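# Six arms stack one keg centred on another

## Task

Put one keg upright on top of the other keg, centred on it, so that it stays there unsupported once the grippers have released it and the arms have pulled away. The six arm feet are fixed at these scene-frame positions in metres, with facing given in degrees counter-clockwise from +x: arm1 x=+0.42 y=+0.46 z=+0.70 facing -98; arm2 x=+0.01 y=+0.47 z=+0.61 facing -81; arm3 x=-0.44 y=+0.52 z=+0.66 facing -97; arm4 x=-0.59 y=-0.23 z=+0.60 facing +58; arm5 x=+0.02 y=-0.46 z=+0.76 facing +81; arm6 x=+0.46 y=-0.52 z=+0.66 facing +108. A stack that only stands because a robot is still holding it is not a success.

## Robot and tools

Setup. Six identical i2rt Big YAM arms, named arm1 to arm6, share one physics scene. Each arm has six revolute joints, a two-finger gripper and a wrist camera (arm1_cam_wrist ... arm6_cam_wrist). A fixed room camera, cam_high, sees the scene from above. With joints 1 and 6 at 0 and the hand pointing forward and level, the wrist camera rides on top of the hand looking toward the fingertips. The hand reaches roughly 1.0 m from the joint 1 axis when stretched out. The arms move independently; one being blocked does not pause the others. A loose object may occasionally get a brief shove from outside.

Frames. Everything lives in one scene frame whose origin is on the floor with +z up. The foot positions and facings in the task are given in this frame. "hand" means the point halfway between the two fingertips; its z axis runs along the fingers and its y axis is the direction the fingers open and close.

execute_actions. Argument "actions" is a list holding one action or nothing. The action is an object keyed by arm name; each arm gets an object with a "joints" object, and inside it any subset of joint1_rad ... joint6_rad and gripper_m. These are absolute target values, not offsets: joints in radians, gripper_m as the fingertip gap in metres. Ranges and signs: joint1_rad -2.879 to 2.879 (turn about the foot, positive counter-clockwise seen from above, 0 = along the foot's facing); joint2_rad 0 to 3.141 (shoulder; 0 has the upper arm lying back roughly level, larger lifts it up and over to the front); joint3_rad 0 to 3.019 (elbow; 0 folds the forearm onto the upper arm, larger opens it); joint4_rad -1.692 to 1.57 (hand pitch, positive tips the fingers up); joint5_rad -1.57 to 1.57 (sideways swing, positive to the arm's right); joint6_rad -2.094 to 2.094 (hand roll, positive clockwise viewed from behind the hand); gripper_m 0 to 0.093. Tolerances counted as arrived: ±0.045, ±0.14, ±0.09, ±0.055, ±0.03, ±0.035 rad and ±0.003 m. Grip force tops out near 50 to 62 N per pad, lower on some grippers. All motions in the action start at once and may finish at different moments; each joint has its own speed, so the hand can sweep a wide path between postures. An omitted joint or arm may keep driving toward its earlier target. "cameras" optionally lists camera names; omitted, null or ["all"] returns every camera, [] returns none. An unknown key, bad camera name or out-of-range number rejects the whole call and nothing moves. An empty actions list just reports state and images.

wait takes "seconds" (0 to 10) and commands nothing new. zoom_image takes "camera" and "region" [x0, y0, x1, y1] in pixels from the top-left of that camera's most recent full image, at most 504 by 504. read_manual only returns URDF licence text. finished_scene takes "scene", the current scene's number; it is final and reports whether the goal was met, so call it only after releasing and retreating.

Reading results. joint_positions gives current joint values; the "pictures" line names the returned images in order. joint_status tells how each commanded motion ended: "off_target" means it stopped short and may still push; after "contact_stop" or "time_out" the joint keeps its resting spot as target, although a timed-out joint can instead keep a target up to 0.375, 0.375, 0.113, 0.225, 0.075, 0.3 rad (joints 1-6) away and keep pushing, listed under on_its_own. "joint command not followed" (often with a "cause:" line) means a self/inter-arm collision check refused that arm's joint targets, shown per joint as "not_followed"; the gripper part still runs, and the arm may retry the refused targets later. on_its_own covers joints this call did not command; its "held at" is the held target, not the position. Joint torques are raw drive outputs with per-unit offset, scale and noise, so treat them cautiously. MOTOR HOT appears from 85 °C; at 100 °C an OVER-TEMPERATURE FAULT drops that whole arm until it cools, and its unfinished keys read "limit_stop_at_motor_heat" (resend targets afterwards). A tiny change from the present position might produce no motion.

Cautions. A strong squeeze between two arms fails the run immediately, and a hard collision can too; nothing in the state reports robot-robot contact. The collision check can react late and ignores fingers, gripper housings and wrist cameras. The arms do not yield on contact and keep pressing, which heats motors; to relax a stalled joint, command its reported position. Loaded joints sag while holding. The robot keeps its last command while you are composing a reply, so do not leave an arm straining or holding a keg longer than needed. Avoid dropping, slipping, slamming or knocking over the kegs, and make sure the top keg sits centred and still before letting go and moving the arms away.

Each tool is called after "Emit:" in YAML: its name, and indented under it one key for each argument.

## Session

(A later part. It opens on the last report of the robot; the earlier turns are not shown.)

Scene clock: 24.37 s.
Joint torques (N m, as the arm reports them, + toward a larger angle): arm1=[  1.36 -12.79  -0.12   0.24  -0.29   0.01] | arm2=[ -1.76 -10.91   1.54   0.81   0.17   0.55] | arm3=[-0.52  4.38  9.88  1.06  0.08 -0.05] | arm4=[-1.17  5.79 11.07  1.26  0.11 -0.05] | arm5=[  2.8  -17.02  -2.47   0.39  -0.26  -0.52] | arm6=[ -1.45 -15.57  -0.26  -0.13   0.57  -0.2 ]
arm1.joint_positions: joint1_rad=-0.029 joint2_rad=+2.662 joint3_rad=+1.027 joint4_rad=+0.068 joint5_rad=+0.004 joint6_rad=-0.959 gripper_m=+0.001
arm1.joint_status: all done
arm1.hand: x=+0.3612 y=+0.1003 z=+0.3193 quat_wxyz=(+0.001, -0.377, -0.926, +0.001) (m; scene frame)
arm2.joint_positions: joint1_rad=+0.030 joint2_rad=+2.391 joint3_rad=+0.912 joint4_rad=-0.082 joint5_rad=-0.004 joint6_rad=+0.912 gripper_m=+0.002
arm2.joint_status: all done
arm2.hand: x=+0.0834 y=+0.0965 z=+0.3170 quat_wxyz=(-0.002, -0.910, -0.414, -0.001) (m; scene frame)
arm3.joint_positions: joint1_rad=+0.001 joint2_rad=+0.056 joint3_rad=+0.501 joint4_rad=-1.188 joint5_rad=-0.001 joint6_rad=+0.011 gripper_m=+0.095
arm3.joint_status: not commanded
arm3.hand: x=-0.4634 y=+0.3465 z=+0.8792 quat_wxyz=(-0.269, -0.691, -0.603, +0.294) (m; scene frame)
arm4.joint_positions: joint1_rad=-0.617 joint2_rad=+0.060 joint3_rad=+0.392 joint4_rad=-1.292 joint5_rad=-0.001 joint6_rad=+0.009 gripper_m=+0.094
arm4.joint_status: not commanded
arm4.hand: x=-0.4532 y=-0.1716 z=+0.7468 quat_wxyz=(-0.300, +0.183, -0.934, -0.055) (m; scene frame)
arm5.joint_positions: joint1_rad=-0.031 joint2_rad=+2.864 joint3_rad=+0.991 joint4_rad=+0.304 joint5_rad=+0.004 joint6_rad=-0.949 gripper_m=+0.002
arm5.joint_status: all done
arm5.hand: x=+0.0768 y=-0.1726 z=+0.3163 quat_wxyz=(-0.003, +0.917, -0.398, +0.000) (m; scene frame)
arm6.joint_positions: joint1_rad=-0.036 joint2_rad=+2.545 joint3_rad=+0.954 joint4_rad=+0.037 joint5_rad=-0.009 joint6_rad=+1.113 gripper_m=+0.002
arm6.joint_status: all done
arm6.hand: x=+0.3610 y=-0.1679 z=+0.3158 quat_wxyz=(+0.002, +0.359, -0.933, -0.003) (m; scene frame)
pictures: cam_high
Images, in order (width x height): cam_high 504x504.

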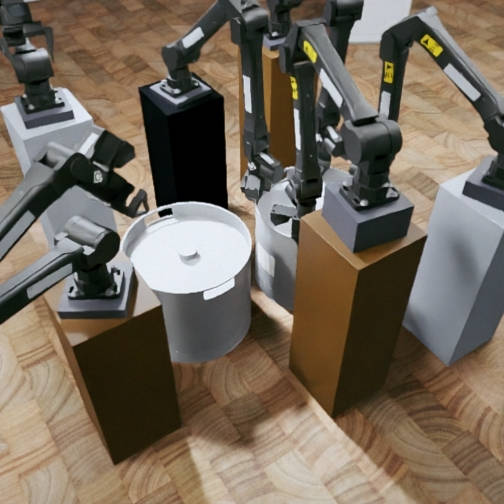

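Emit:
execute_actions:
  actions:
    - {"arm1":{"joints":{"joint2_rad":2.53,"joint3_rad":0.962,"joint4_rad":0.025}},"arm6":{"joints":{"joint2_rad":2.42,"joint3_rad":0.902,"joint4_rad":-0.025,"joint6_rad":1.11}},"arm2":{"joints":{"joint2_rad":2.26,"joint3_rad":0.873,"joint4_rad":-0.155,"joint6_rad":0.915}},"arm5":{"joints":{"joint2_rad":2.74,"joint3_rad":0.913,"joint4_rad":0.28,"joint6_rad":-0.95}}}
  cameras: ["cam_high","arm1_cam_wrist"]

Scene clock: 28.53 s.
Joint torques (N m, as the arm reports them, + toward a larger angle): arm1=[  1.32 -21.81  -3.28  -2.22  -0.57   0.  ] | arm2=[ -1.69 -19.94   0.01  -1.1    0.24   0.15] | arm3=[-0.52  4.37  9.87  1.07  0.08 -0.05] | arm4=[-1.02  5.74 11.04  1.28  0.12 -0.04] | arm5=[  2.61 -27.63  -8.32  -0.41  -0.21  -0.09] | arm6=[ -0.78 -24.34  -4.1   -2.01   0.54  -0.07]
arm1.joint_positions: joint1_rad=-0.029 joint2_rad=+2.632 joint3_rad=+0.995 joint4_rad=+0.066 joint5_rad=+0.012 joint6_rad=-0.959 gripper_m=+0.001
arm1.joint_status: all done
arm1.hand: x=+0.3608 y=+0.1062 z=+0.3302 quat_wxyz=(+0.006, -0.377, -0.926, -0.001) (m; scene frame)
arm2.joint_positions: joint1_rad=+0.030 joint2_rad=+2.355 joint3_rad=+0.888 joint4_rad=-0.108 joint5_rad=-0.006 joint6_rad=+0.905 gripper_m=+0.002
arm2.joint_status: all done
arm2.hand: x=+0.0824 y=+0.1027 z=+0.3289 quat_wxyz=(+0.004, -0.909, -0.416, -0.004) (m; scene frame)
arm3.joint_positions: joint1_rad=+0.001 joint2_rad=+0.056 joint3_rad=+0.501 joint4_rad=-1.188 joint5_rad=-0.001 joint6_rad=+0.011 gripper_m=+0.095
arm3.joint_status: not commanded
arm3.hand: x=-0.4634 y=+0.3465 z=+0.8792 quat_wxyz=(-0.269, -0.691, -0.603, +0.294) (m; scene frame)
arm4.joint_positions: joint1_rad=-0.617 joint2_rad=+0.060 joint3_rad=+0.392 joint4_rad=-1.292 joint5_rad=-0.001 joint6_rad=+0.009 gripper_m=+0.094
arm4.joint_status: not commanded
arm4.hand: x=-0.4532 y=-0.1716 z=+0.7468 quat_wxyz=(-0.300, +0.183, -0.934, -0.055) (m; scene frame)
arm5.joint_positions: joint1_rad=-0.027 joint2_rad=+2.834 joint3_rad=+0.975 joint4_rad=+0.300 joint5_rad=+0.002 joint6_rad=-0.936 gripper_m=+0.002
arm5.joint_status: all done
arm5.hand: x=+0.0764 y=-0.1666 z=+0.3262 quat_wxyz=(-0.007, +0.916, -0.402, -0.002) (m; scene frame)
arm6.joint_positions: joint1_rad=-0.037 joint2_rad=+2.520 joint3_rad=+0.945 joint4_rad=+0.033 joint5_rad=-0.008 joint6_rad=+1.116 gripper_m=+0.002
arm6.joint_status: joint4_rad time_out (moved -0.004 of -0.062); the others done
arm6.on_its_own: joint4_rad reads +0.033 and still pushes toward -0.025 since a time_out
arm6.hand: x=+0.3603 y=-0.1628 z=+0.3244 quat_wxyz=(+0.001, +0.357, -0.934, -0.009) (m; scene frame)
pictures: arm1_cam_wrist, cam_high
Images, in order (width x height): arm1_cam_wrist 504x504, cam_high 504x504.

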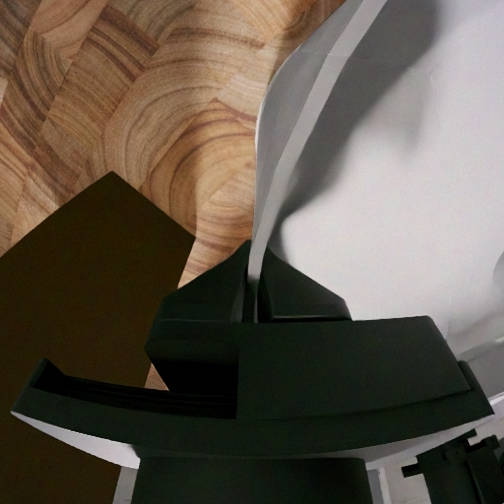

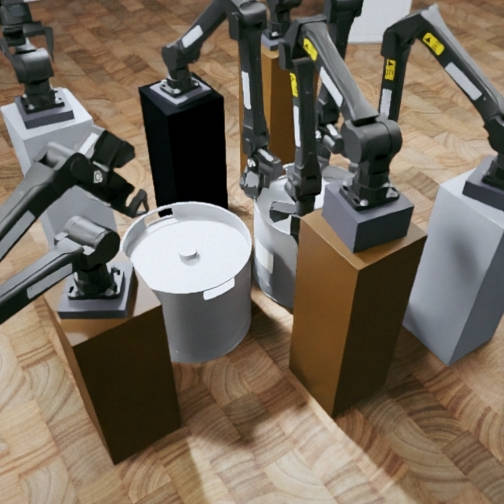

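Emit:
execute_actions:
  actions:
    - {"arm1":{"joints":{"joint2_rad":2.33,"joint3_rad":0.902,"joint4_rad":-0.02}},"arm6":{"joints":{"joint2_rad":2.22,"joint3_rad":0.86,"joint4_rad":-0.081}},"arm2":{"joints":{"joint2_rad":2.06,"joint3_rad":0.86,"joint4_rad":-0.23}},"arm5":{"joints":{"joint2_rad":2.56,"joint3_rad":0.815,"joint4_rad":0.254}}}
  cameras: []

Emit:
execute_actions:
  actions:
    - {"arm1":{"joints":{"joint2_rad":2.12,"joint3_rad":0.826,"joint4_rad":-0.142}},"arm6":{"joints":{"joint2_rad":2.005,"joint3_rad":0.805,"joint4_rad":-0.227}},"arm2":{"joints":{"joint2_rad":1.85,"joint3_rad":0.84,"joint4_rad":-0.398}},"arm5":{"joints":{"joint2_rad":2.34,"joint3_rad":0.693,"joint4_rad":0.165}}}
  cameras: ["cam_high","arm1_cam_wrist"]

Scene clock: 30.83 s.
Joint torques (N m, as the arm reports them, + toward a larger angle): arm1=[  1.21 -22.16   1.04  -0.86  -0.52  -0.02] | arm2=[ -1.54 -19.73   5.48   0.45   0.22   0.17] | arm3=[-0.56  4.42  9.88  1.07  0.08 -0.05] | arm4=[-1.15  5.88 11.02  1.28  0.11 -0.05] | arm5=[  2.78 -26.27  -3.7    0.07  -0.27  -0.13] | arm6=[  0.06 -25.54   1.72  -0.52   0.56  -0.12]
arm1.joint_positions: joint1_rad=-0.029 joint2_rad=+2.444 joint3_rad=+0.887 joint4_rad=-0.004 joint5_rad=+0.010 joint6_rad=-0.959 gripper_m=+0.001
arm1.joint_status: all done
arm1.hand: x=+0.3604 y=+0.1024 z=+0.3952 quat_wxyz=(+0.003, -0.377, -0.926, +0.004) (m; scene frame)
arm2.joint_positions: joint1_rad=+0.029 joint2_rad=+2.160 joint3_rad=+0.828 joint4_rad=-0.229 joint5_rad=-0.005 joint6_rad=+0.905 gripper_m=+0.002
arm2.joint_status: all done
arm2.hand: x=+0.0832 y=+0.0971 z=+0.3945 quat_wxyz=(-0.002, -0.909, -0.416, -0.002) (m; scene frame)
arm3.joint_positions: joint1_rad=+0.001 joint2_rad=+0.056 joint3_rad=+0.501 joint4_rad=-1.188 joint5_rad=-0.001 joint6_rad=+0.011 gripper_m=+0.095
arm3.joint_status: not commanded
arm3.hand: x=-0.4634 y=+0.3465 z=+0.8792 quat_wxyz=(-0.269, -0.691, -0.603, +0.294) (m; scene frame)
arm4.joint_positions: joint1_rad=-0.617 joint2_rad=+0.060 joint3_rad=+0.392 joint4_rad=-1.292 joint5_rad=-0.001 joint6_rad=+0.009 gripper_m=+0.094
arm4.joint_status: not commanded
arm4.hand: x=-0.4532 y=-0.1716 z=+0.7468 quat_wxyz=(-0.300, +0.183, -0.934, -0.055) (m; scene frame)
arm5.joint_positions: joint1_rad=-0.027 joint2_rad=+2.646 joint3_rad=+0.828 joint4_rad=+0.255 joint5_rad=+0.005 joint6_rad=-0.936 gripper_m=+0.002
arm5.joint_status: all done
arm5.hand: x=+0.0767 y=-0.1684 z=+0.3927 quat_wxyz=(-0.006, +0.916, -0.402, -0.001) (m; scene frame)
arm6.joint_positions: joint1_rad=-0.037 joint2_rad=+2.320 joint3_rad=+0.845 joint4_rad=-0.067 joint5_rad=-0.010 joint6_rad=+1.116 gripper_m=+0.002
arm6.joint_status: all done
arm6.hand: x=+0.3601 y=-0.1643 z=+0.3917 quat_wxyz=(+0.002, +0.357, -0.934, -0.008) (m; scene frame)
pictures: none
No camera images: the call's "cameras" was empty. Leave "cameras" out to get every camera's image.

Scene clock: 31.90 s.
Joint torques (N m, as the arm reports them, + toward a larger angle): arm1=[  1.2  -20.52   3.53  -0.6   -0.51  -0.03] | arm2=[ -1.11 -18.06   8.57   0.7    0.19   0.18] | arm3=[-0.52  4.34  9.88  1.06  0.08 -0.05] | arm4=[-1.13  5.75 11.05  1.3   0.12 -0.06] | arm5=[  2.75 -25.01  -1.7    0.33  -0.39  -0.04] | arm6=[ -0.49 -22.88   4.56  -0.29   0.52  -0.04]
arm1.joint_positions: joint1_rad=-0.029 joint2_rad=+2.225 joint3_rad=+0.795 joint4_rad=-0.131 joint5_rad=+0.010 joint6_rad=-0.959 gripper_m=+0.001
arm1.joint_status: all done
arm1.hand: x=+0.3605 y=+0.1031 z=+0.4670 quat_wxyz=(+0.003, -0.377, -0.926, +0.005) (m; scene frame)
arm2.joint_positions: joint1_rad=+0.028 joint2_rad=+1.946 joint3_rad=+0.792 joint4_rad=-0.404 joint5_rad=-0.005 joint6_rad=+0.903 gripper_m=+0.002
arm2.joint_status: all done
arm2.hand: x=+0.0832 y=+0.0962 z=+0.4671 quat_wxyz=(-0.004, -0.909, -0.417, -0.001) (m; scene frame)
arm3.joint_positions: joint1_rad=+0.001 joint2_rad=+0.056 joint3_rad=+0.501 joint4_rad=-1.188 joint5_rad=-0.001 joint6_rad=+0.011 gripper_m=+0.095
arm3.joint_status: not commanded
arm3.hand: x=-0.4634 y=+0.3465 z=+0.8792 quat_wxyz=(-0.269, -0.691, -0.603, +0.294) (m; scene frame)
arm4.joint_positions: joint1_rad=-0.617 joint2_rad=+0.060 joint3_rad=+0.392 joint4_rad=-1.292 joint5_rad=-0.001 joint6_rad=+0.009 gripper_m=+0.094
arm4.joint_status: not commanded
arm4.hand: x=-0.4532 y=-0.1716 z=+0.7468 quat_wxyz=(-0.300, +0.183, -0.934, -0.055) (m; scene frame)
arm5.joint_positions: joint1_rad=-0.026 joint2_rad=+2.419 joint3_rad=+0.697 joint4_rad=+0.164 joint5_rad=+0.007 joint6_rad=-0.936 gripper_m=+0.002
arm5.joint_status: all done
arm5.hand: x=+0.0771 y=-0.1681 z=+0.4645 quat_wxyz=(-0.008, +0.916, -0.401, +0.000) (m; scene frame)
arm6.joint_positions: joint1_rad=-0.038 joint2_rad=+2.096 joint3_rad=+0.773 joint4_rad=-0.220 joint5_rad=-0.009 joint6_rad=+1.114 gripper_m=+0.002
arm6.joint_status: all done
arm6.hand: x=+0.3602 y=-0.1648 z=+0.4643 quat_wxyz=(+0.001, +0.357, -0.934, -0.009) (m; scene frame)
pictures: arm1_cam_wrist, cam_high
Images, in order (width x height): arm1_cam_wrist 504x504, cam_high 504x504.

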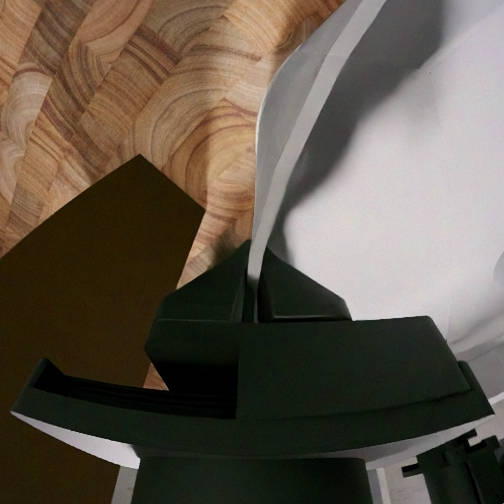

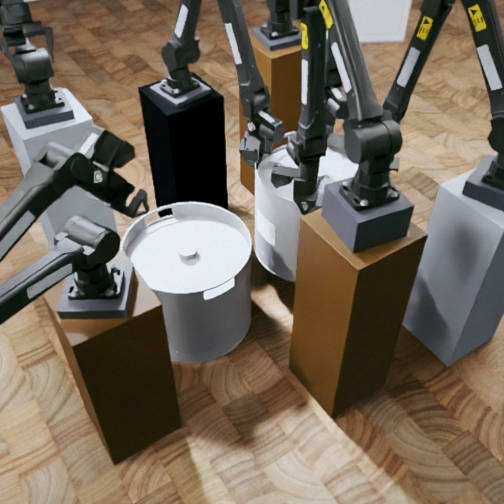

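Emit:
execute_actions:
  actions:
    - {"arm1":{"joints":{"joint2_rad":1.92,"joint3_rad":0.793,"joint4_rad":-0.307}},"arm6":{"joints":{"joint2_rad":1.81,"joint3_rad":0.795,"joint4_rad":-0.409}},"arm2":{"joints":{"joint2_rad":1.675,"joint3_rad":0.863,"joint4_rad":-0.593}},"arm5":{"joints":{"joint2_rad":2.12,"joint3_rad":0.61,"joint4_rad":0.018}},"arm3":{"joints":{"joint1_rad":-0.5,"joint5_rad":-0.8}},"arm4":{"joints":{"joint1_rad":0.7}}}
  cameras: []

Emit:
execute_actions:
  actions:
    - {"arm1":{"joints":{"joint2_rad":1.712,"joint3_rad":0.80,"joint4_rad":-0.504}},"arm6":{"joints":{"joint2_rad":1.612,"joint3_rad":0.824,"joint4_rad":-0.617}},"arm2":{"joints":{"joint2_rad":1.508,"joint3_rad":0.922,"joint4_rad":-0.801}},"arm5":{"joints":{"joint2_rad":1.855,"joint3_rad":0.575,"joint4_rad":-0.19}}}
  cameras: []

Emit:
execute_actions:
  actions:
    - {"arm1":{"joints":{"joint2_rad":1.527,"joint3_rad":0.848,"joint4_rad":-0.718}},"arm6":{"joints":{"joint2_rad":1.447,"joint3_rad":0.89,"joint4_rad":-0.833}},"arm2":{"joints":{"joint2_rad":1.38,"joint3_rad":1.013,"joint4_rad":-1.007}},"arm5":{"joints":{"joint2_rad":1.593,"joint3_rad":0.591,"joint4_rad":-0.442}}}
  cameras: []

Emit:
execute_actions:
  actions:
    - {"arm1":{"joints":{"joint2_rad":1.38,"joint3_rad":0.932,"joint4_rad":-0.934}},"arm6":{"joints":{"joint2_rad":1.322,"joint3_rad":0.992,"joint4_rad":-1.045}},"arm2":{"joints":{"joint2_rad":1.29,"joint3_rad":1.134,"joint4_rad":-1.207}},"arm5":{"joints":{"joint2_rad":1.366,"joint3_rad":0.656,"joint4_rad":-0.709}}}
  cameras: ["cam_high","arm1_cam_wrist"]

Emit:
execute_actions:
  actions:
    - {"arm1":{"joints":{"joint1_rad":-0.329,"joint2_rad":1.437,"joint3_rad":1.005,"joint4_rad":-0.943,"joint6_rad":-1.259}},"arm2":{"joints":{"joint1_rad":-0.279,"joint2_rad":1.25,"joint3_rad":1.09,"joint4_rad":-1.209,"joint6_rad":0.596}},"arm5":{"joints":{"joint1_rad":0.356,"joint2_rad":1.396,"joint3_rad":0.692,"joint4_rad":-0.713,"joint6_rad":-0.554}},"arm6":{"joints":{"joint1_rad":0.221,"joint2_rad":1.447,"joint3_rad":1.15,"joint4_rad":-1.062,"joint6_rad":1.372}}}
  cameras: ["cam_high"]

Scene clock: 38.27 s.
Joint torques (N m, as the arm reports them, + toward a larger angle): arm1=[  1.26 -19.57   6.08  -0.87  -0.63  -0.03] | arm2=[ -1.63 -17.    12.29   0.31   0.14   0.18] | arm3=[-1.12  4.47  9.75  0.96 -0.45 -0.08] | arm4=[-0.51  5.71 11.09  1.25  0.08 -0.04] | arm5=[  2.35 -22.62   0.     0.06  -0.36  -0.09] | arm6=[ -1.1  -21.01   6.63  -0.72   0.48  -0.07]
arm1.joint_positions: joint1_rad=-0.029 joint2_rad=+2.020 joint3_rad=+0.746 joint4_rad=-0.292 joint5_rad=+0.012 joint6_rad=-0.958 gripper_m=+0.001
arm1.joint_status: all done
arm1.hand: x=+0.3603 y=+0.1054 z=+0.5323 quat_wxyz=(+0.005, -0.377, -0.926, +0.002) (m; scene frame)
arm2.joint_positions: joint1_rad=+0.028 joint2_rad=+1.762 joint3_rad=+0.793 joint4_rad=-0.589 joint5_rad=-0.004 joint6_rad=+0.903 gripper_m=+0.002
arm2.joint_status: all done
arm2.hand: x=+0.0827 y=+0.0978 z=+0.5328 quat_wxyz=(-0.004, -0.909, -0.417, +0.000) (m; scene frame)
arm3.joint_positions: joint1_rad=-0.490 joint2_rad=+0.056 joint3_rad=+0.501 joint4_rad=-1.188 joint5_rad=-0.796 joint6_rad=+0.009 gripper_m=+0.095
arm3.joint_status: all done
arm3.hand: x=-0.4202 y=+0.3373 z=+0.9145 quat_wxyz=(-0.487, -0.682, -0.522, +0.158) (m; scene frame)
arm4.joint_positions: joint1_rad=+0.697 joint2_rad=+0.060 joint3_rad=+0.392 joint4_rad=-1.292 joint5_rad=-0.001 joint6_rad=+0.008 gripper_m=+0.094
arm4.joint_status: all done
arm4.hand: x=-0.6118 y=-0.0800 z=+0.7438 quat_wxyz=(-0.198, +0.718, -0.630, -0.220) (m; scene frame)
arm5.joint_positions: joint1_rad=-0.024 joint2_rad=+2.192 joint3_rad=+0.613 joint4_rad=+0.025 joint5_rad=+0.005 joint6_rad=-0.936 gripper_m=+0.002
arm5.joint_status: all done
arm5.hand: x=+0.0769 y=-0.1664 z=+0.5290 quat_wxyz=(-0.010, +0.916, -0.401, -0.001) (m; scene frame)
arm6.joint_positions: joint1_rad=-0.038 joint2_rad=+1.896 joint3_rad=+0.751 joint4_rad=-0.401 joint5_rad=-0.008 joint6_rad=+1.111 gripper_m=+0.002
arm6.joint_status: all done
arm6.hand: x=+0.3601 y=-0.1640 z=+0.5304 quat_wxyz=(+0.001, +0.358, -0.934, -0.007) (m; scene frame)
pictures: none
No camera images: the call's "cameras" was empty. Leave "cameras" out to get every camera's image.

Scene clock: 40.33 s.
Joint torques (N m, as the arm reports them, + toward a larger angle): arm1=[  1.36 -18.43   9.39  -0.62  -0.57  -0.03] | arm2=[ -1.62 -15.64  15.96   0.     0.14   0.17] | arm3=[-1.06  4.43  9.75  0.94 -0.45 -0.08] | arm4=[-0.55  5.52 11.05  1.24  0.08 -0.04] | arm5=[  1.76 -22.23   3.57  -0.29  -0.33  -0.14] | arm6=[ -0.39 -19.18  10.75  -0.7    0.5   -0.1 ]
arm1.joint_positions: joint1_rad=-0.029 joint2_rad=+1.807 joint3_rad=+0.733 joint4_rad=-0.492 joint5_rad=+0.011 joint6_rad=-0.956 gripper_m=+0.001
arm1.joint_status: all done
arm1.hand: x=+0.3604 y=+0.1055 z=+0.6024 quat_wxyz=(+0.005, -0.378, -0.926, +0.002) (m; scene frame)
arm2.joint_positions: joint1_rad=+0.028 joint2_rad=+1.590 joint3_rad=+0.828 joint4_rad=-0.787 joint5_rad=-0.003 joint6_rad=+0.903 gripper_m=+0.002
arm2.joint_status: joint3_rad time_out (moved +0.036 of +0.129); the others done
arm2.on_its_own: joint3_rad reads +0.828 and still pushes toward +0.922 since a time_out
arm2.hand: x=+0.0826 y=+0.0981 z=+0.6027 quat_wxyz=(-0.009, -0.909, -0.417, +0.001) (m; scene frame)
arm3.joint_positions: joint1_rad=-0.490 joint2_rad=+0.056 joint3_rad=+0.501 joint4_rad=-1.188 joint5_rad=-0.796 joint6_rad=+0.009 gripper_m=+0.095
arm3.joint_status: not commanded
arm3.hand: x=-0.4202 y=+0.3373 z=+0.9145 quat_wxyz=(-0.487, -0.682, -0.522, +0.158) (m; scene frame)
arm4.joint_positions: joint1_rad=+0.697 joint2_rad=+0.060 joint3_rad=+0.392 joint4_rad=-1.292 joint5_rad=-0.001 joint6_rad=+0.008 gripper_m=+0.094
arm4.joint_status: not commanded
arm4.hand: x=-0.6118 y=-0.0800 z=+0.7438 quat_wxyz=(-0.198, +0.718, -0.630, -0.220) (m; scene frame)
arm5.joint_positions: joint1_rad=-0.022 joint2_rad=+1.931 joint3_rad=+0.562 joint4_rad=-0.182 joint5_rad=+0.006 joint6_rad=-0.934 gripper_m=+0.002
arm5.joint_status: all done
arm5.hand: x=+0.0770 y=-0.1647 z=+0.5989 quat_wxyz=(-0.012, +0.916, -0.401, -0.002) (m; scene frame)
arm6.joint_positions: joint1_rad=-0.038 joint2_rad=+1.687 joint3_rad=+0.751 joint4_rad=-0.601 joint5_rad=-0.008 joint6_rad=+1.115 gripper_m=+0.002
arm6.joint_status: all done
arm6.hand: x=+0.3603 y=-0.1665 z=+0.6018 quat_wxyz=(+0.001, +0.356, -0.934, -0.011) (m; scene frame)
pictures: none
No camera images: the call's "cameras" was empty. Leave "cameras" out to get every camera's image.

not run: a stop came earlier in this reply.

not run: a stop came earlier in this reply.

not run: a stop came earlier in this reply.

Emit:
execute_actions:
  actions:
    - {"arm1":{"joints":{"joint2_rad":1.527,"joint3_rad":0.848,"joint4_rad":-0.718}},"arm6":{"joints":{"joint2_rad":1.447,"joint3_rad":0.89,"joint4_rad":-0.833}},"arm2":{"joints":{"joint2_rad":1.38,"joint3_rad":1.0,"joint4_rad":-1.007}},"arm5":{"joints":{"joint2_rad":1.593,"joint3_rad":0.591,"joint4_rad":-0.442}},"arm3":{"joints":{"joint5_rad":0}}}
  cameras: []

Emit:
execute_actions:
  actions:
    - {"arm1":{"joints":{"joint2_rad":1.38,"joint3_rad":0.932,"joint4_rad":-0.934}},"arm6":{"joints":{"joint2_rad":1.322,"joint3_rad":0.992,"joint4_rad":-1.045}},"arm2":{"joints":{"joint2_rad":1.29,"joint3_rad":1.125,"joint4_rad":-1.207}},"arm5":{"joints":{"joint2_rad":1.366,"joint3_rad":0.656,"joint4_rad":-0.709}}}
  cameras: ["cam_high"]

Scene clock: 44.70 s.
Joint torques (N m, as the arm reports them, + toward a larger angle): arm1=[  1.27 -16.31  13.87  -1.55  -0.67   0.  ] | arm2=[ -1.7  -14.39  17.97  -0.03   0.13   0.18] | arm3=[-1.09  4.36  9.89  1.07  0.21 -0.03] | arm4=[-0.52  5.71 11.07  1.26  0.08 -0.04] | arm5=[  1.9  -21.12   7.37  -0.41  -0.27  -0.1 ] | arm6=[ -0.12 -18.16  13.55  -0.87   0.31  -0.07]
arm1.joint_positions: joint1_rad=-0.029 joint2_rad=+1.613 joint3_rad=+0.744 joint4_rad=-0.688 joint5_rad=+0.014 joint6_rad=-0.959 gripper_m=+0.001
arm1.joint_status: joint3_rad time_out (moved +0.010 of +0.115); the others done
arm1.on_its_own: joint3_rad reads +0.744 and still pushes toward +0.848 since a time_out
arm1.hand: x=+0.3605 y=+0.1096 z=+0.6698 quat_wxyz=(+0.005, -0.376, -0.926, +0.007) (m; scene frame)
arm2.joint_positions: joint1_rad=+0.028 joint2_rad=+1.454 joint3_rad=+0.899 joint4_rad=-0.991 joint5_rad=-0.003 joint6_rad=+0.903 gripper_m=+0.002
arm2.joint_status: joint3_rad time_out (moved +0.071 of +0.172); the others done
arm2.on_its_own: joint3_rad reads +0.899 and still pushes toward +1.000 since a time_out
arm2.hand: x=+0.0822 y=+0.1006 z=+0.6717 quat_wxyz=(-0.010, -0.909, -0.417, +0.001) (m; scene frame)
arm3.joint_positions: joint1_rad=-0.490 joint2_rad=+0.056 joint3_rad=+0.501 joint4_rad=-1.188 joint5_rad=-0.004 joint6_rad=+0.009 gripper_m=+0.095
arm3.joint_status: all done
arm3.hand: x=-0.5416 y=+0.3766 z=+0.8786 quat_wxyz=(-0.188, -0.816, -0.419, +0.350) (m; scene frame)
arm4.joint_positions: joint1_rad=+0.697 joint2_rad=+0.060 joint3_rad=+0.392 joint4_rad=-1.292 joint5_rad=-0.001 joint6_rad=+0.008 gripper_m=+0.094
arm4.joint_status: not commanded
arm4.hand: x=-0.6118 y=-0.0800 z=+0.7438 quat_wxyz=(-0.198, +0.718, -0.630, -0.220) (m; scene frame)
arm5.joint_positions: joint1_rad=-0.021 joint2_rad=+1.679 joint3_rad=+0.562 joint4_rad=-0.428 joint5_rad=+0.004 joint6_rad=-0.933 gripper_m=+0.002
arm5.joint_status: all done
arm5.hand: x=+0.0773 y=-0.1611 z=+0.6686 quat_wxyz=(-0.014, +0.916, -0.401, -0.003) (m; scene frame)
arm6.joint_positions: joint1_rad=-0.039 joint2_rad=+1.517 joint3_rad=+0.797 joint4_rad=-0.805 joint5_rad=-0.004 joint6_rad=+1.119 gripper_m=+0.002
arm6.joint_status: joint3_rad time_out (moved +0.045 of +0.139); the others done
arm6.on_its_own: joint3_rad reads +0.797 and still pushes toward +0.890 since a time_out
arm6.hand: x=+0.3610 y=-0.1660 z=+0.6712 quat_wxyz=(-0.002, +0.354, -0.935, -0.017) (m; scene frame)
pictures: none
No camera images: the call's "cameras" was empty. Leave "cameras" out to get every camera's image.

not run: a stop came earlier in this reply.

Emit:
execute_actions:
  actions:
    - {"arm1":{"joints":{"joint2_rad":1.405,"joint3_rad":0.95,"joint4_rad":-0.94}},"arm6":{"joints":{"joint2_rad":1.35,"joint3_rad":1.0,"joint4_rad":-1.055}},"arm2":{"joints":{"joint2_rad":1.32,"joint3_rad":1.14,"joint4_rad":-1.215}},"arm5":{"joints":{"joint2_rad":1.375,"joint3_rad":0.656,"joint4_rad":-0.715}}}
  cameras: ["cam_high"]

Scene clock: 47.60 s.
Joint torques (N m, as the arm reports them, + toward a larger angle): arm1=[  1.11 -16.3   15.82  -2.35  -0.8    0.03] | arm2=[ -1.26 -14.66  19.85  -0.64  -0.15   0.29] | arm3=[-1.1   4.34  9.87  1.08  0.2  -0.04] | arm4=[-0.6   5.83 11.06  1.28  0.08 -0.03] | arm5=[  1.62 -19.27  14.1   -1.66  -0.44  -0.04] | arm6=[ -1.15 -14.86  16.35  -1.32   0.72  -0.02]
arm1.joint_positions: joint1_rad=-0.029 joint2_rad=+1.493 joint3_rad=+0.826 joint4_rad=-0.894 joint5_rad=+0.017 joint6_rad=-0.962 gripper_m=+0.001
arm1.joint_status: joint3_rad time_out (moved +0.082 of +0.206); the others done
arm1.on_its_own: joint3_rad reads +0.826 and still pushes toward +0.938 since a time_out
arm1.hand: x=+0.3588 y=+0.1027 z=+0.7323 quat_wxyz=(+0.007, -0.375, -0.927, +0.005) (m; scene frame)
arm2.joint_positions: joint1_rad=+0.023 joint2_rad=+1.397 joint3_rad=+1.026 joint4_rad=-1.181 joint5_rad=+0.003 joint6_rad=+0.893 gripper_m=+0.002
arm2.joint_status: joint3_rad time_out (moved +0.127 of +0.241); the others done
arm2.on_its_own: joint3_rad reads +1.026 and still pushes toward +1.139 since a time_out
arm2.hand: x=+0.0807 y=+0.0919 z=+0.7351 quat_wxyz=(-0.006, -0.908, -0.419, +0.004) (m; scene frame)
arm3.joint_positions: joint1_rad=-0.490 joint2_rad=+0.056 joint3_rad=+0.501 joint4_rad=-1.188 joint5_rad=-0.004 joint6_rad=+0.009 gripper_m=+0.095
arm3.joint_status: not commanded
arm3.hand: x=-0.5416 y=+0.3766 z=+0.8786 quat_wxyz=(-0.188, -0.816, -0.419, +0.350) (m; scene frame)
arm4.joint_positions: joint1_rad=+0.697 joint2_rad=+0.060 joint3_rad=+0.392 joint4_rad=-1.292 joint5_rad=-0.001 joint6_rad=+0.008 gripper_m=+0.094
arm4.joint_status: not commanded
arm4.hand: x=-0.6118 y=-0.0800 z=+0.7438 quat_wxyz=(-0.198, +0.718, -0.630, -0.220) (m; scene frame)
arm5.joint_positions: joint1_rad=-0.024 joint2_rad=+1.456 joint3_rad=+0.577 joint4_rad=-0.669 joint5_rad=+0.008 joint6_rad=-0.942 gripper_m=+0.002
arm5.joint_status: all done
arm5.hand: x=+0.0774 y=-0.1706 z=+0.7324 quat_wxyz=(-0.013, +0.917, -0.398, -0.001) (m; scene frame)
arm6.joint_positions: joint1_rad=-0.039 joint2_rad=+1.396 joint3_rad=+0.870 joint4_rad=-1.027 joint5_rad=-0.013 joint6_rad=+1.107 gripper_m=+0.002
arm6.joint_status: joint3_rad time_out (moved +0.073 of +0.203); the others done
arm6.on_its_own: joint3_rad reads +0.870 and still pushes toward +0.982 since a time_out
arm6.hand: x=+0.3617 y=-0.1754 z=+0.7342 quat_wxyz=(+0.004, +0.360, -0.933, -0.003) (m; scene frame)
pictures: cam_high
Images, in order (width x height): cam_high 504x504.

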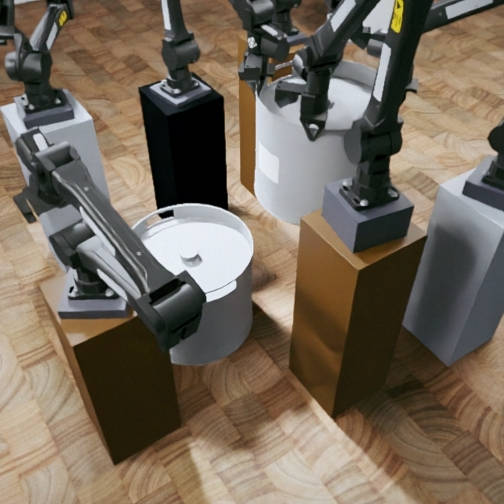

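Emit:
execute_actions:
  actions:
    - {"arm1":{"joints":{"joint1_rad":-0.329,"joint2_rad":1.45,"joint3_rad":1.015,"joint4_rad":-0.915,"joint6_rad":-1.259}},"arm2":{"joints":{"joint1_rad":-0.279,"joint2_rad":1.27,"joint3_rad":1.095,"joint4_rad":-1.185,"joint6_rad":0.596}},"arm5":{"joints":{"joint1_rad":0.356,"joint2_rad":1.40,"joint3_rad":0.692,"joint4_rad":-0.685,"joint6_rad":-0.554}},"arm6":{"joints":{"joint1_rad":0.221,"joint2_rad":1.47,"joint3_rad":1.16,"joint4_rad":-1.04,"joint6_rad":1.372}}}
  cameras: ["cam_high"]

Emit:
execute_actions:
  actions:
    - {"arm1":{"joints":{"joint1_rad":-0.575,"joint2_rad":1.555,"joint3_rad":1.175,"joint4_rad":-0.95,"joint6_rad":-1.505}},"arm2":{"joints":{"joint1_rad":-0.584,"joint2_rad":1.31,"joint3_rad":1.145,"joint4_rad":-1.185,"joint6_rad":0.291}},"arm5":{"joints":{"joint1_rad":0.672,"joint2_rad":1.5,"joint3_rad":0.835,"joint4_rad":-0.71,"joint6_rad":-0.238}},"arm6":{"joints":{"joint1_rad":0.409,"joint2_rad":1.625,"joint3_rad":1.40,"joint4_rad":-1.095,"joint6_rad":1.56}}}
  cameras: []

Scene clock: 51.57 s.
Joint torques (N m, as the arm reports them, + toward a larger angle): arm1=[  1.84 -17.99  15.88  -1.33  -0.9    0.43] | arm2=[  0.16 -15.91  17.94   0.6   -0.28   0.39] | arm3=[-1.09  4.32  9.89  1.06  0.21 -0.04] | arm4=[-0.57  5.72 11.07  1.22  0.07 -0.05] | arm5=[  2.52 -19.49  14.92  -0.17  -0.45   0.09] | arm6=[ -0.75 -19.5   16.09  -0.69   1.13   0.13]
arm1.joint_positions: joint1_rad=-0.346 joint2_rad=+1.549 joint3_rad=+0.889 joint4_rad=-0.891 joint5_rad=+0.019 joint6_rad=-1.290 gripper_m=+0.001
arm1.joint_status: joint3_rad time_out (moved +0.063 of +0.189); the others done
arm1.on_its_own: joint3_rad reads +0.889 and still pushes toward +1.001 since a time_out
arm1.hand: x=+0.2382 y=+0.1170 z=+0.7318 quat_wxyz=(+0.010, -0.370, -0.929, +0.007) (m; scene frame)
arm2.joint_positions: joint1_rad=-0.294 joint2_rad=+1.371 joint3_rad=+1.005 joint4_rad=-1.188 joint5_rad=+0.006 joint6_rad=+0.564 gripper_m=+0.002
arm2.joint_status: all done
arm2.hand: x=-0.0394 y=+0.0985 z=+0.7371 quat_wxyz=(-0.003, -0.905, -0.425, +0.007) (m; scene frame)
arm3.joint_positions: joint1_rad=-0.490 joint2_rad=+0.056 joint3_rad=+0.501 joint4_rad=-1.188 joint5_rad=-0.004 joint6_rad=+0.009 gripper_m=+0.095
arm3.joint_status: not commanded
arm3.hand: x=-0.5416 y=+0.3766 z=+0.8786 quat_wxyz=(-0.188, -0.816, -0.419, +0.350) (m; scene frame)
arm4.joint_positions: joint1_rad=+0.697 joint2_rad=+0.060 joint3_rad=+0.392 joint4_rad=-1.292 joint5_rad=-0.001 joint6_rad=+0.008 gripper_m=+0.094
arm4.joint_status: not commanded
arm4.hand: x=-0.6118 y=-0.0800 z=+0.7438 quat_wxyz=(-0.198, +0.718, -0.630, -0.220) (m; scene frame)
arm5.joint_positions: joint1_rad=+0.368 joint2_rad=+1.480 joint3_rad=+0.603 joint4_rad=-0.671 joint5_rad=+0.010 joint6_rad=-0.560 gripper_m=+0.002
arm5.joint_status: all done
arm5.hand: x=-0.0391 y=-0.1609 z=+0.7326 quat_wxyz=(-0.013, +0.919, -0.393, -0.004) (m; scene frame)
arm6.joint_positions: joint1_rad=+0.227 joint2_rad=+1.537 joint3_rad=+1.017 joint4_rad=-1.019 joint5_rad=-0.022 joint6_rad=+1.355 gripper_m=+0.002
arm6.joint_status: joint3_rad time_out (moved +0.148 of +0.290); the others done
arm6.on_its_own: joint3_rad reads +1.017 and still pushes toward +1.130 since a time_out
arm6.hand: x=+0.2433 y=-0.1634 z=+0.7314 quat_wxyz=(+0.011, +0.368, -0.930, -0.008) (m; scene frame)
pictures: cam_high
joint command not followed: on one or more control steps a check withheld the commanded joint targets of the arm6 arm, and it was not sent them on those steps.
cause: the commanded joint targets would bring a part of the robot too close to another arm (this arm's wrist (the part past joint 4) and the other arm's wrist (the part past joint 4)); next, command targets that bring no part of the robot closer to that arm.
Images, in order (width x height): cam_high 504x504.

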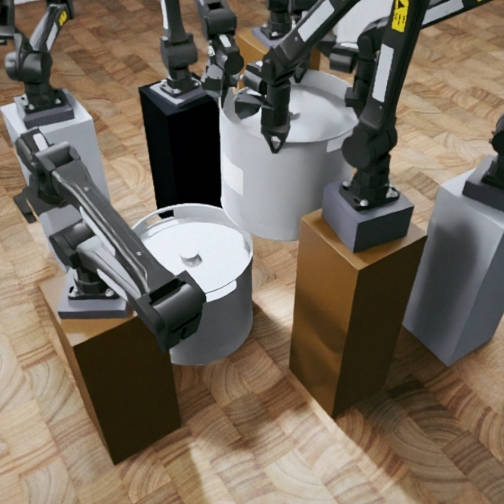

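not run: a stop came earlier in this reply.

Emit:
execute_actions:
  actions:
    - {"arm1":{"joints":{"joint1_rad":-0.59,"joint2_rad":1.545,"joint3_rad":1.16,"joint4_rad":-0.94,"joint6_rad":-1.53}},"arm2":{"joints":{"joint1_rad":-0.584,"joint2_rad":1.315,"joint3_rad":1.155,"joint4_rad":-1.19,"joint6_rad":0.28}},"arm5":{"joints":{"joint1_rad":0.672,"joint2_rad":1.5,"joint3_rad":0.835,"joint4_rad":-0.71,"joint6_rad":-0.245}},"arm6":{"joints":{"joint1_rad":0.418,"joint2_rad":1.605,"joint3_rad":1.38,"joint4_rad":-1.085,"joint6_rad":1.56}}}
  cameras: []

Emit:
execute_actions:
  actions:
    - {"arm1":{"joints":{"joint1_rad":-0.775,"joint2_rad":1.69,"joint3_rad":1.405,"joint4_rad":-1.02,"joint6_rad":-1.715}},"arm2":{"joints":{"joint1_rad":-0.835,"joint2_rad":1.43,"joint3_rad":1.295,"joint4_rad":-1.2,"joint6_rad":0.03}},"arm5":{"joints":{"joint1_rad":0.893,"joint2_rad":1.64,"joint3_rad":1.068,"joint4_rad":-0.78,"joint6_rad":-0.025}},"arm6":{"joints":{"joint1_rad":0.553,"joint2_rad":1.8,"joint3_rad":1.705,"joint4_rad":-1.195,"joint6_rad":1.695}}}
  cameras: []

Scene clock: 55.50 s.
Joint torques (N m, as the arm reports them, + toward a larger angle): arm1=[  1.46 -20.93  16.02  -1.21  -0.5    0.2 ] | arm2=[ -0.18 -15.19  19.93   0.1   -0.37   0.13] | arm3=[-1.04  4.37  9.88  1.09  0.21 -0.04] | arm4=[-0.48  5.69 11.06  1.25  0.08 -0.04] | arm5=[  1.07 -22.24  14.71  -0.38  -0.34   0.01] | arm6=[  0.01 -26.16  16.66  -0.93   0.5   -0.12]
arm1.joint_positions: joint1_rad=-0.600 joint2_rad=+1.658 joint3_rad=+1.036 joint4_rad=-0.918 joint5_rad=+0.009 joint6_rad=-1.538 gripper_m=+0.001
arm1.joint_status: joint3_rad time_out (moved +0.147 of +0.271); the others done
arm1.on_its_own: joint3_rad reads +1.036 and still pushes toward +1.148 since a time_out
arm1.hand: x=+0.1243 y=+0.1336 z=+0.7345 quat_wxyz=(+0.009, -0.373, -0.928, +0.011) (m; scene frame)
arm2.joint_positions: joint1_rad=-0.594 joint2_rad=+1.400 joint3_rad=+1.042 joint4_rad=-1.178 joint5_rad=+0.007 joint6_rad=+0.273 gripper_m=+0.002
arm2.joint_status: joint3_rad time_out (moved +0.037 of +0.150); the others done
arm2.on_its_own: joint3_rad reads +1.042 and still pushes toward +1.154 since a time_out
arm2.hand: x=-0.1540 y=+0.1147 z=+0.7405 quat_wxyz=(-0.006, -0.907, -0.421, +0.016) (m; scene frame)
arm3.joint_positions: joint1_rad=-0.490 joint2_rad=+0.056 joint3_rad=+0.501 joint4_rad=-1.188 joint5_rad=-0.004 joint6_rad=+0.009 gripper_m=+0.095
arm3.joint_status: not commanded
arm3.hand: x=-0.5416 y=+0.3766 z=+0.8786 quat_wxyz=(-0.188, -0.816, -0.419, +0.350) (m; scene frame)
arm4.joint_positions: joint1_rad=+0.697 joint2_rad=+0.060 joint3_rad=+0.392 joint4_rad=-1.292 joint5_rad=-0.001 joint6_rad=+0.008 gripper_m=+0.094
arm4.joint_status: not commanded
arm4.hand: x=-0.6118 y=-0.0800 z=+0.7438 quat_wxyz=(-0.198, +0.718, -0.630, -0.220) (m; scene frame)
arm5.joint_positions: joint1_rad=+0.681 joint2_rad=+1.589 joint3_rad=+0.752 joint4_rad=-0.694 joint5_rad=+0.007 joint6_rad=-0.239 gripper_m=+0.002
arm5.joint_status: all done
arm5.hand: x=-0.1570 y=-0.1438 z=+0.7375 quat_wxyz=(-0.016, +0.917, -0.397, -0.016) (m; scene frame)
arm6.joint_positions: joint1_rad=+0.424 joint2_rad=+1.710 joint3_rad=+1.254 joint4_rad=-1.063 joint5_rad=-0.007 joint6_rad=+1.571 gripper_m=+0.002
arm6.joint_status: joint3_rad time_out (moved +0.237 of +0.363); the others done
arm6.on_its_own: joint3_rad reads +1.254 and still pushes toward +1.366 since a time_out
arm6.hand: x=+0.1251 y=-0.1509 z=+0.7368 quat_wxyz=(+0.011, +0.359, -0.933, -0.017) (m; scene frame)
pictures: none
No camera images: the call's "cameras" was empty. Leave "cameras" out to get every camera's image.

not run: a stop came earlier in this reply.

Emit:
execute_actions:
  actions:
    - {"arm1":{"joints":{"joint1_rad":-0.78,"joint2_rad":1.7,"joint3_rad":1.41,"joint4_rad":-1.015,"joint6_rad":-1.72}},"arm2":{"joints":{"joint1_rad":-0.83,"joint2_rad":1.44,"joint3_rad":1.295,"joint4_rad":-1.2,"joint6_rad":0.035}},"arm5":{"joints":{"joint1_rad":0.89,"joint2_rad":1.65,"joint3_rad":1.068,"joint4_rad":-0.775,"joint6_rad":-0.03}},"arm6":{"joints":{"joint1_rad":0.556,"joint2_rad":1.82,"joint3_rad":1.71,"joint4_rad":-1.19,"joint6_rad":1.7}}}
  cameras: []

Scene clock: 58.73 s.
Joint torques (N m, as the arm reports them, + toward a larger angle): arm1=[  1.65 -25.51  16.48  -1.65  -0.26   0.18] | arm2=[  0.55 -18.84  19.8   -0.09  -0.34   0.24] | arm3=[-1.12  4.36  9.88  1.09  0.21 -0.03] | arm4=[-0.64  5.73 11.07  1.26  0.08 -0.03] | arm5=[  1.06 -28.78  15.    -0.03  -0.43  -0.11] | arm6=[ -0.75 -30.66  16.82  -1.03   0.22  -0.08]
arm1.joint_positions: joint1_rad=-0.792 joint2_rad=+1.835 joint3_rad=+1.279 joint4_rad=-0.985 joint5_rad=+0.003 joint6_rad=-1.728 gripper_m=+0.002
arm1.joint_status: joint3_rad time_out (moved +0.244 of +0.374); the others done
arm1.on_its_own: joint3_rad reads +1.279 and still pushes toward +1.392 since a time_out
arm1.hand: x=+0.0063 y=+0.1479 z=+0.7318 quat_wxyz=(+0.009, -0.374, -0.928, +0.010) (m; scene frame)
arm2.joint_positions: joint1_rad=-0.850 joint2_rad=+1.542 joint3_rad=+1.185 joint4_rad=-1.181 joint5_rad=+0.006 joint6_rad=+0.017 gripper_m=+0.002
arm2.joint_status: joint3_rad time_out (moved +0.143 of +0.253); the others done
arm2.on_its_own: joint3_rad reads +1.185 and still pushes toward +1.295 since a time_out
arm2.hand: x=-0.2724 y=+0.1262 z=+0.7368 quat_wxyz=(-0.002, -0.907, -0.420, +0.016) (m; scene frame)
arm3.joint_positions: joint1_rad=-0.490 joint2_rad=+0.056 joint3_rad=+0.501 joint4_rad=-1.188 joint5_rad=-0.004 joint6_rad=+0.009 gripper_m=+0.095
arm3.joint_status: not commanded
arm3.hand: x=-0.5416 y=+0.3766 z=+0.8786 quat_wxyz=(-0.188, -0.816, -0.419, +0.350) (m; scene frame)
arm4.joint_positions: joint1_rad=+0.697 joint2_rad=+0.060 joint3_rad=+0.392 joint4_rad=-1.292 joint5_rad=-0.001 joint6_rad=+0.008 gripper_m=+0.094
arm4.joint_status: not commanded
arm4.hand: x=-0.6118 y=-0.0800 z=+0.7438 quat_wxyz=(-0.198, +0.718, -0.630, -0.220) (m; scene frame)
arm5.joint_positions: joint1_rad=+0.906 joint2_rad=+1.765 joint3_rad=+0.986 joint4_rad=-0.761 joint5_rad=+0.010 joint6_rad=-0.014 gripper_m=+0.002
arm5.joint_status: all done
arm5.hand: x=-0.2761 y=-0.1330 z=+0.7342 quat_wxyz=(-0.012, +0.918, -0.397, -0.014) (m; scene frame)
arm6.joint_positions: joint1_rad=+0.562 joint2_rad=+1.936 joint3_rad=+1.577 joint4_rad=-1.163 joint5_rad=-0.003 joint6_rad=+1.706 gripper_m=+0.002
arm6.joint_status: joint3_rad time_out (moved +0.323 of +0.456); the others done
arm6.on_its_own: joint3_rad reads +1.577 and still pushes toward +1.690 since a time_out
arm6.hand: x=+0.0069 y=-0.1401 z=+0.7340 quat_wxyz=(+0.012, +0.360, -0.933, -0.015) (m; scene frame)
pictures: none
No camera images: the call's "cameras" was empty. Leave "cameras" out to get every camera's image.

Emit:
execute_actions:
  actions:
    - {"arm1":{"joints":{"joint1_rad":-0.905,"joint2_rad":1.885,"joint3_rad":1.735,"joint4_rad":-1.13,"joint6_rad":-1.845}},"arm2":{"joints":{"joint1_rad":-1.015,"joint2_rad":1.6,"joint3_rad":1.515,"joint4_rad":-1.235,"joint6_rad":-0.155}},"arm5":{"joints":{"joint1_rad":1.04,"joint2_rad":1.81,"joint3_rad":1.365,"joint4_rad":-0.88,"joint6_rad":0.125}},"arm6":{"joints":{"joint1_rad":0.655,"joint2_rad":2.06,"joint3_rad":2.155,"joint4_rad":-1.365,"joint6_rad":1.8}},"arm4":{"joints":{"joint4_rad":-1.6,"joint6_rad":1.2}},"arm3":{"joints":{"joint4_rad":-1.65}}}

Scene clock: 62.70 s.
Joint torques (N m, as the arm reports them, + toward a larger angle): arm1=[  1.64 -30.33  16.86  -1.66   0.02   0.14] | arm2=[  0.09 -23.11  19.98  -0.33   0.03   0.12] | arm3=[-1.08  4.96  9.25  0.53  0.21 -0.03] | arm4=[-0.7   6.01 11.1   1.91  0.09  0.  ] | arm5=[  0.83 -35.94  17.18  -0.27  -0.46  -0.05] | arm6=[ -0.35 -36.73  17.17  -1.41   0.09  -0.06]
arm1.joint_positions: joint1_rad=-0.917 joint2_rad=+2.039 joint3_rad=+1.593 joint4_rad=-1.098 joint5_rad=-0.004 joint6_rad=-1.848 gripper_m=+0.002
arm1.joint_status: joint2_rad time_out (moved +0.204 of +0.050); joint3_rad time_out (moved +0.313 of +0.456); the others done
arm1.on_its_own: joint2_rad reads +2.039 and still pushes toward +1.885 since a time_out; joint3_rad reads +1.593 and still pushes toward +1.705 since a time_out
arm1.hand: x=-0.1037 y=+0.1580 z=+0.7280 quat_wxyz=(+0.006, -0.376, -0.927, +0.010) (m; scene frame)
arm2.joint_positions: joint1_rad=-1.029 joint2_rad=+1.726 joint3_rad=+1.395 joint4_rad=-1.210 joint5_rad=-0.003 joint6_rad=-0.161 gripper_m=+0.002
arm2.joint_status: joint3_rad time_out (moved +0.210 of +0.330); the others done
arm2.on_its_own: joint3_rad reads +1.395 and still pushes toward +1.508 since a time_out
arm2.hand: x=-0.3826 y=+0.1347 z=+0.7298 quat_wxyz=(-0.003, -0.908, -0.420, +0.014) (m; scene frame)
arm3.joint_positions: joint1_rad=-0.490 joint2_rad=+0.056 joint3_rad=+0.501 joint4_rad=-1.637 joint5_rad=-0.004 joint6_rad=+0.009 gripper_m=+0.095
arm3.joint_status: all done
arm3.hand: x=-0.4891 y=+0.4509 z=+0.8175 quat_wxyz=(-0.089, -0.874, -0.449, +0.160) (m; scene frame)
arm4.joint_positions: joint1_rad=+0.697 joint2_rad=+0.060 joint3_rad=+0.390 joint4_rad=-1.402 joint5_rad=-0.001 joint6_rad=+0.070 gripper_m=+0.094
arm4.joint_status: joint4_rad time_out (moved -0.110 of -0.308); joint6_rad time_out (moved +0.063 of +1.192)
arm4.on_its_own: joint4_rad is held at -1.392, not at your -1.600, since a time_out; joint6_rad is held at +0.067, not at your +1.200, since a time_out
arm4.hand: x=-0.6085 y=-0.1031 z=+0.7287 quat_wxyz=(-0.157, +0.709, -0.662, -0.184) (m; scene frame)
arm5.joint_positions: joint1_rad=+1.054 joint2_rad=+1.951 joint3_rad=+1.264 joint4_rad=-0.861 joint5_rad=+0.010 joint6_rad=+0.134 gripper_m=+0.002
arm5.joint_status: joint2_rad time_out (moved +0.187 of +0.045); joint3_rad time_out (moved +0.278 of +0.379); the others done
arm5.on_its_own: joint2_rad reads +1.951 and still pushes toward +1.810 since a time_out; joint3_rad reads +1.264 and still pushes toward +1.365 since a time_out
arm5.hand: x=-0.3870 y=-0.1261 z=+0.7283 quat_wxyz=(-0.009, +0.918, -0.397, -0.012) (m; scene frame)
arm6.joint_positions: joint1_rad=+0.659 joint2_rad=+2.190 joint3_rad=+1.997 joint4_rad=-1.334 joint5_rad=+0.001 joint6_rad=+1.804 gripper_m=+0.002
arm6.joint_status: joint3_rad time_out (moved +0.419 of +0.578); the others done
arm6.on_its_own: joint3_rad reads +1.997 and still pushes toward +2.109 since a time_out
arm6.hand: x=-0.1032 y=-0.1329 z=+0.7326 quat_wxyz=(+0.010, +0.360, -0.933, -0.012) (m; scene frame)
pictures: arm1_cam_wrist, arm2_cam_wrist, arm3_cam_wrist, arm4_cam_wrist, arm5_cam_wrist, arm6_cam_wrist, cam_high
joint command not followed: on one or more control steps a check withheld the commanded joint targets of the arm4 arm, and it was not sent them on those steps.
cause: the commanded joint targets would bring two parts of the arm too close to each other (its upper arm (the part past joint 2) and its fingers); next, command targets that bring no two parts of the arm closer together.
Images, in order (width x height): arm1_cam_wrist 504x504, arm2_cam_wrist 504x504, arm3_cam_wrist 504x504, arm4_cam_wrist 504x504, arm5_cam_wrist 504x504, arm6_cam_wrist 504x504, cam_high 504x504.

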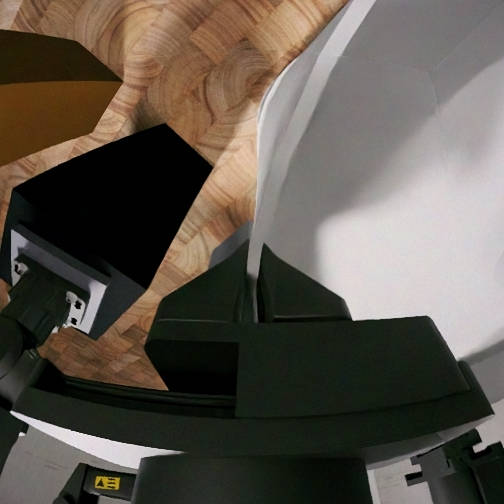

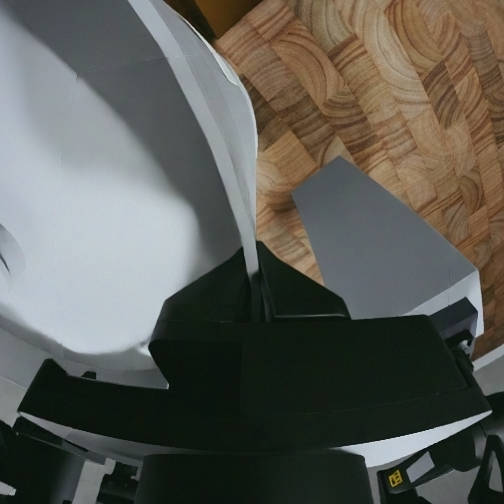

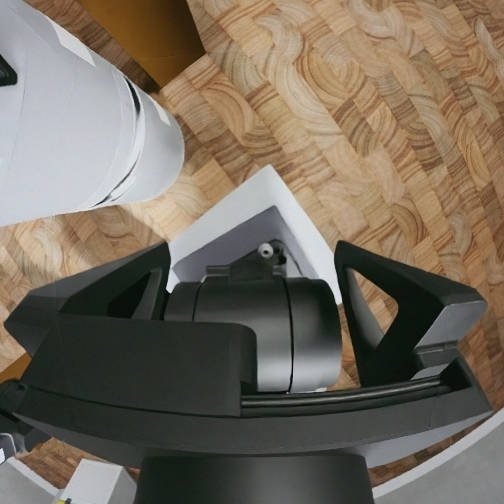

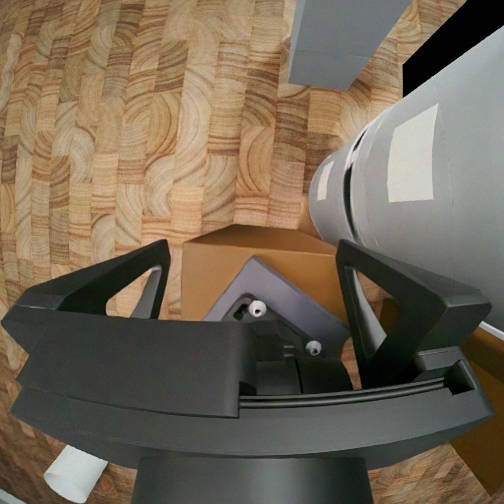

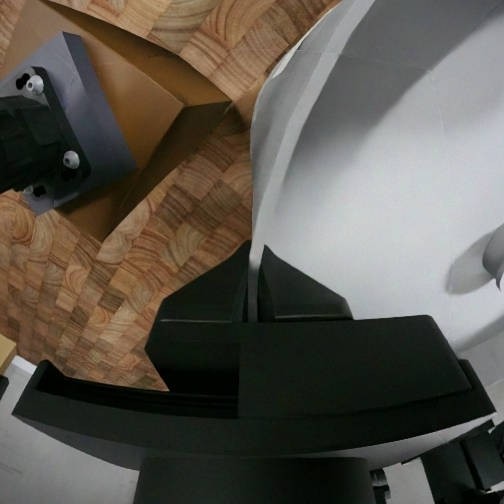

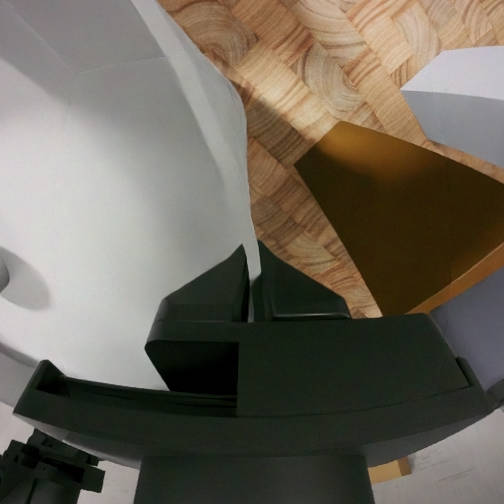

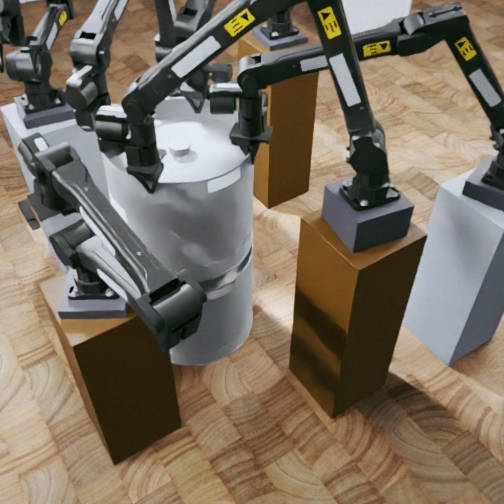

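Emit:
execute_actions:
  actions:
    - {"arm1":{"joints":{"joint2_rad":1.94,"joint3_rad":1.675,"joint4_rad":-1.04}},"arm2":{"joints":{"joint2_rad":1.645,"joint3_rad":1.45,"joint4_rad":-1.14}},"arm5":{"joints":{"joint2_rad":1.88,"joint3_rad":1.34,"joint4_rad":-0.795}},"arm6":{"joints":{"joint2_rad":2.1,"joint3_rad":2.065,"joint4_rad":-1.27}}}
  cameras: ["cam_high","arm3_cam_wrist","arm4_cam_wrist"]

Scene clock: 66.00 s.
Joint torques (N m, as the arm reports them, + toward a larger angle): arm1=[  1.95 -29.52  15.11   0.08  -0.24   0.15] | arm2=[  0.53 -22.13  18.16   0.54  -0.3    0.13] | arm3=[-1.1   4.95  9.26  0.53  0.21 -0.03] | arm4=[-0.6   5.91 11.09  1.88  0.08 -0.01] | arm5=[  1.32 -35.25  14.83   0.3   -0.34  -0.12] | arm6=[ -0.51 -37.75  14.04   0.11   0.06  -0.13]
arm1.joint_positions: joint1_rad=-0.920 joint2_rad=+2.077 joint3_rad=+1.582 joint4_rad=-1.044 joint5_rad=+0.002 joint6_rad=-1.848 gripper_m=+0.002
arm1.joint_status: joint3_rad time_out (moved -0.010 of +0.082); the others done
arm1.on_its_own: joint3_rad reads +1.582 and still pushes toward +1.675 since a time_out
arm1.hand: x=-0.1090 y=+0.1584 z=+0.7022 quat_wxyz=(+0.011, -0.378, -0.926, +0.010) (m; scene frame)
arm2.joint_positions: joint1_rad=-1.035 joint2_rad=+1.753 joint3_rad=+1.357 joint4_rad=-1.140 joint5_rad=+0.004 joint6_rad=-0.162 gripper_m=+0.002
arm2.joint_status: joint3_rad off_target (ended at +1.357, target +1.450); the others done
arm2.on_its_own: joint3_rad reads +1.357 and still pushes toward +1.450 since a time_out
arm2.hand: x=-0.3868 y=+0.1366 z=+0.7025 quat_wxyz=(+0.000, -0.908, -0.418, +0.017) (m; scene frame)
arm3.joint_positions: joint1_rad=-0.490 joint2_rad=+0.056 joint3_rad=+0.501 joint4_rad=-1.637 joint5_rad=-0.004 joint6_rad=+0.009 gripper_m=+0.095
arm3.joint_status: not commanded
arm3.hand: x=-0.4891 y=+0.4509 z=+0.8175 quat_wxyz=(-0.089, -0.874, -0.449, +0.160) (m; scene frame)
arm4.joint_positions: joint1_rad=+0.697 joint2_rad=+0.060 joint3_rad=+0.390 joint4_rad=-1.402 joint5_rad=-0.001 joint6_rad=+0.070 gripper_m=+0.094
arm4.joint_status: not commanded
arm4.on_its_own: joint4_rad is held at -1.392, not at your -1.600, since a time_out; joint6_rad is held at +0.067, not at your +1.200, since a time_out
arm4.hand: x=-0.6085 y=-0.1031 z=+0.7287 quat_wxyz=(-0.157, +0.709, -0.662, -0.184) (m; scene frame)
arm5.joint_positions: joint1_rad=+1.055 joint2_rad=+2.010 joint3_rad=+1.264 joint4_rad=-0.795 joint5_rad=+0.009 joint6_rad=+0.139 gripper_m=+0.002
arm5.joint_status: all done
arm5.hand: x=-0.3922 y=-0.1230 z=+0.6991 quat_wxyz=(-0.010, +0.917, -0.399, -0.016) (m; scene frame)
arm6.joint_positions: joint1_rad=+0.660 joint2_rad=+2.229 joint3_rad=+1.990 joint4_rad=-1.283 joint5_rad=+0.002 joint6_rad=+1.809 gripper_m=+0.002
arm6.joint_status: all done
arm6.hand: x=-0.1099 y=-0.1296 z=+0.7048 quat_wxyz=(+0.011, +0.359, -0.933, -0.015) (m; scene frame)
pictures: arm3_cam_wrist, arm4_cam_wrist, cam_high
Images, in order (width x height): arm3_cam_wrist 504x504, arm4_cam_wrist 504x504, cam_high 504x504.

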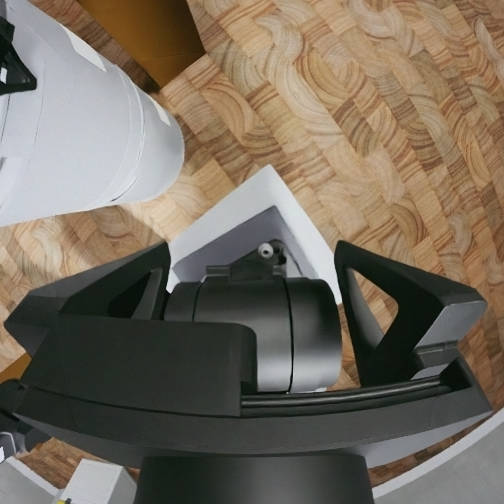

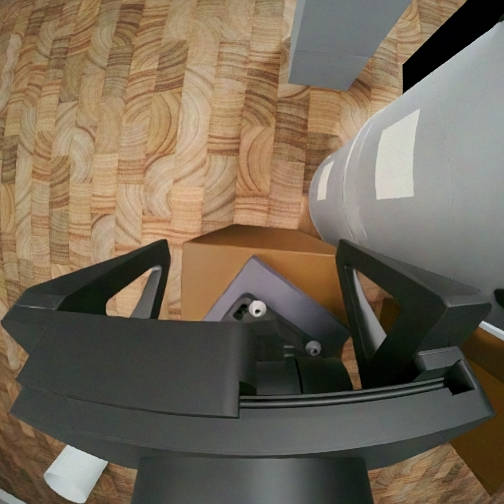

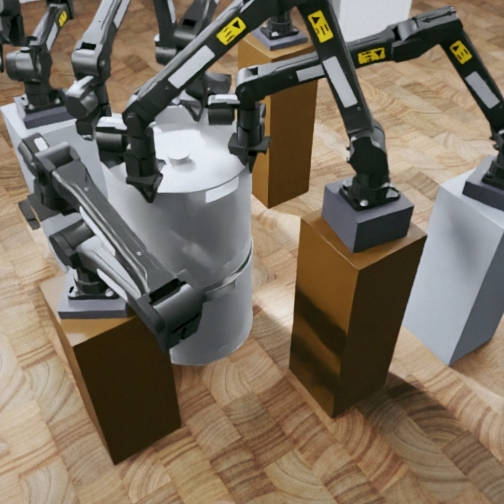

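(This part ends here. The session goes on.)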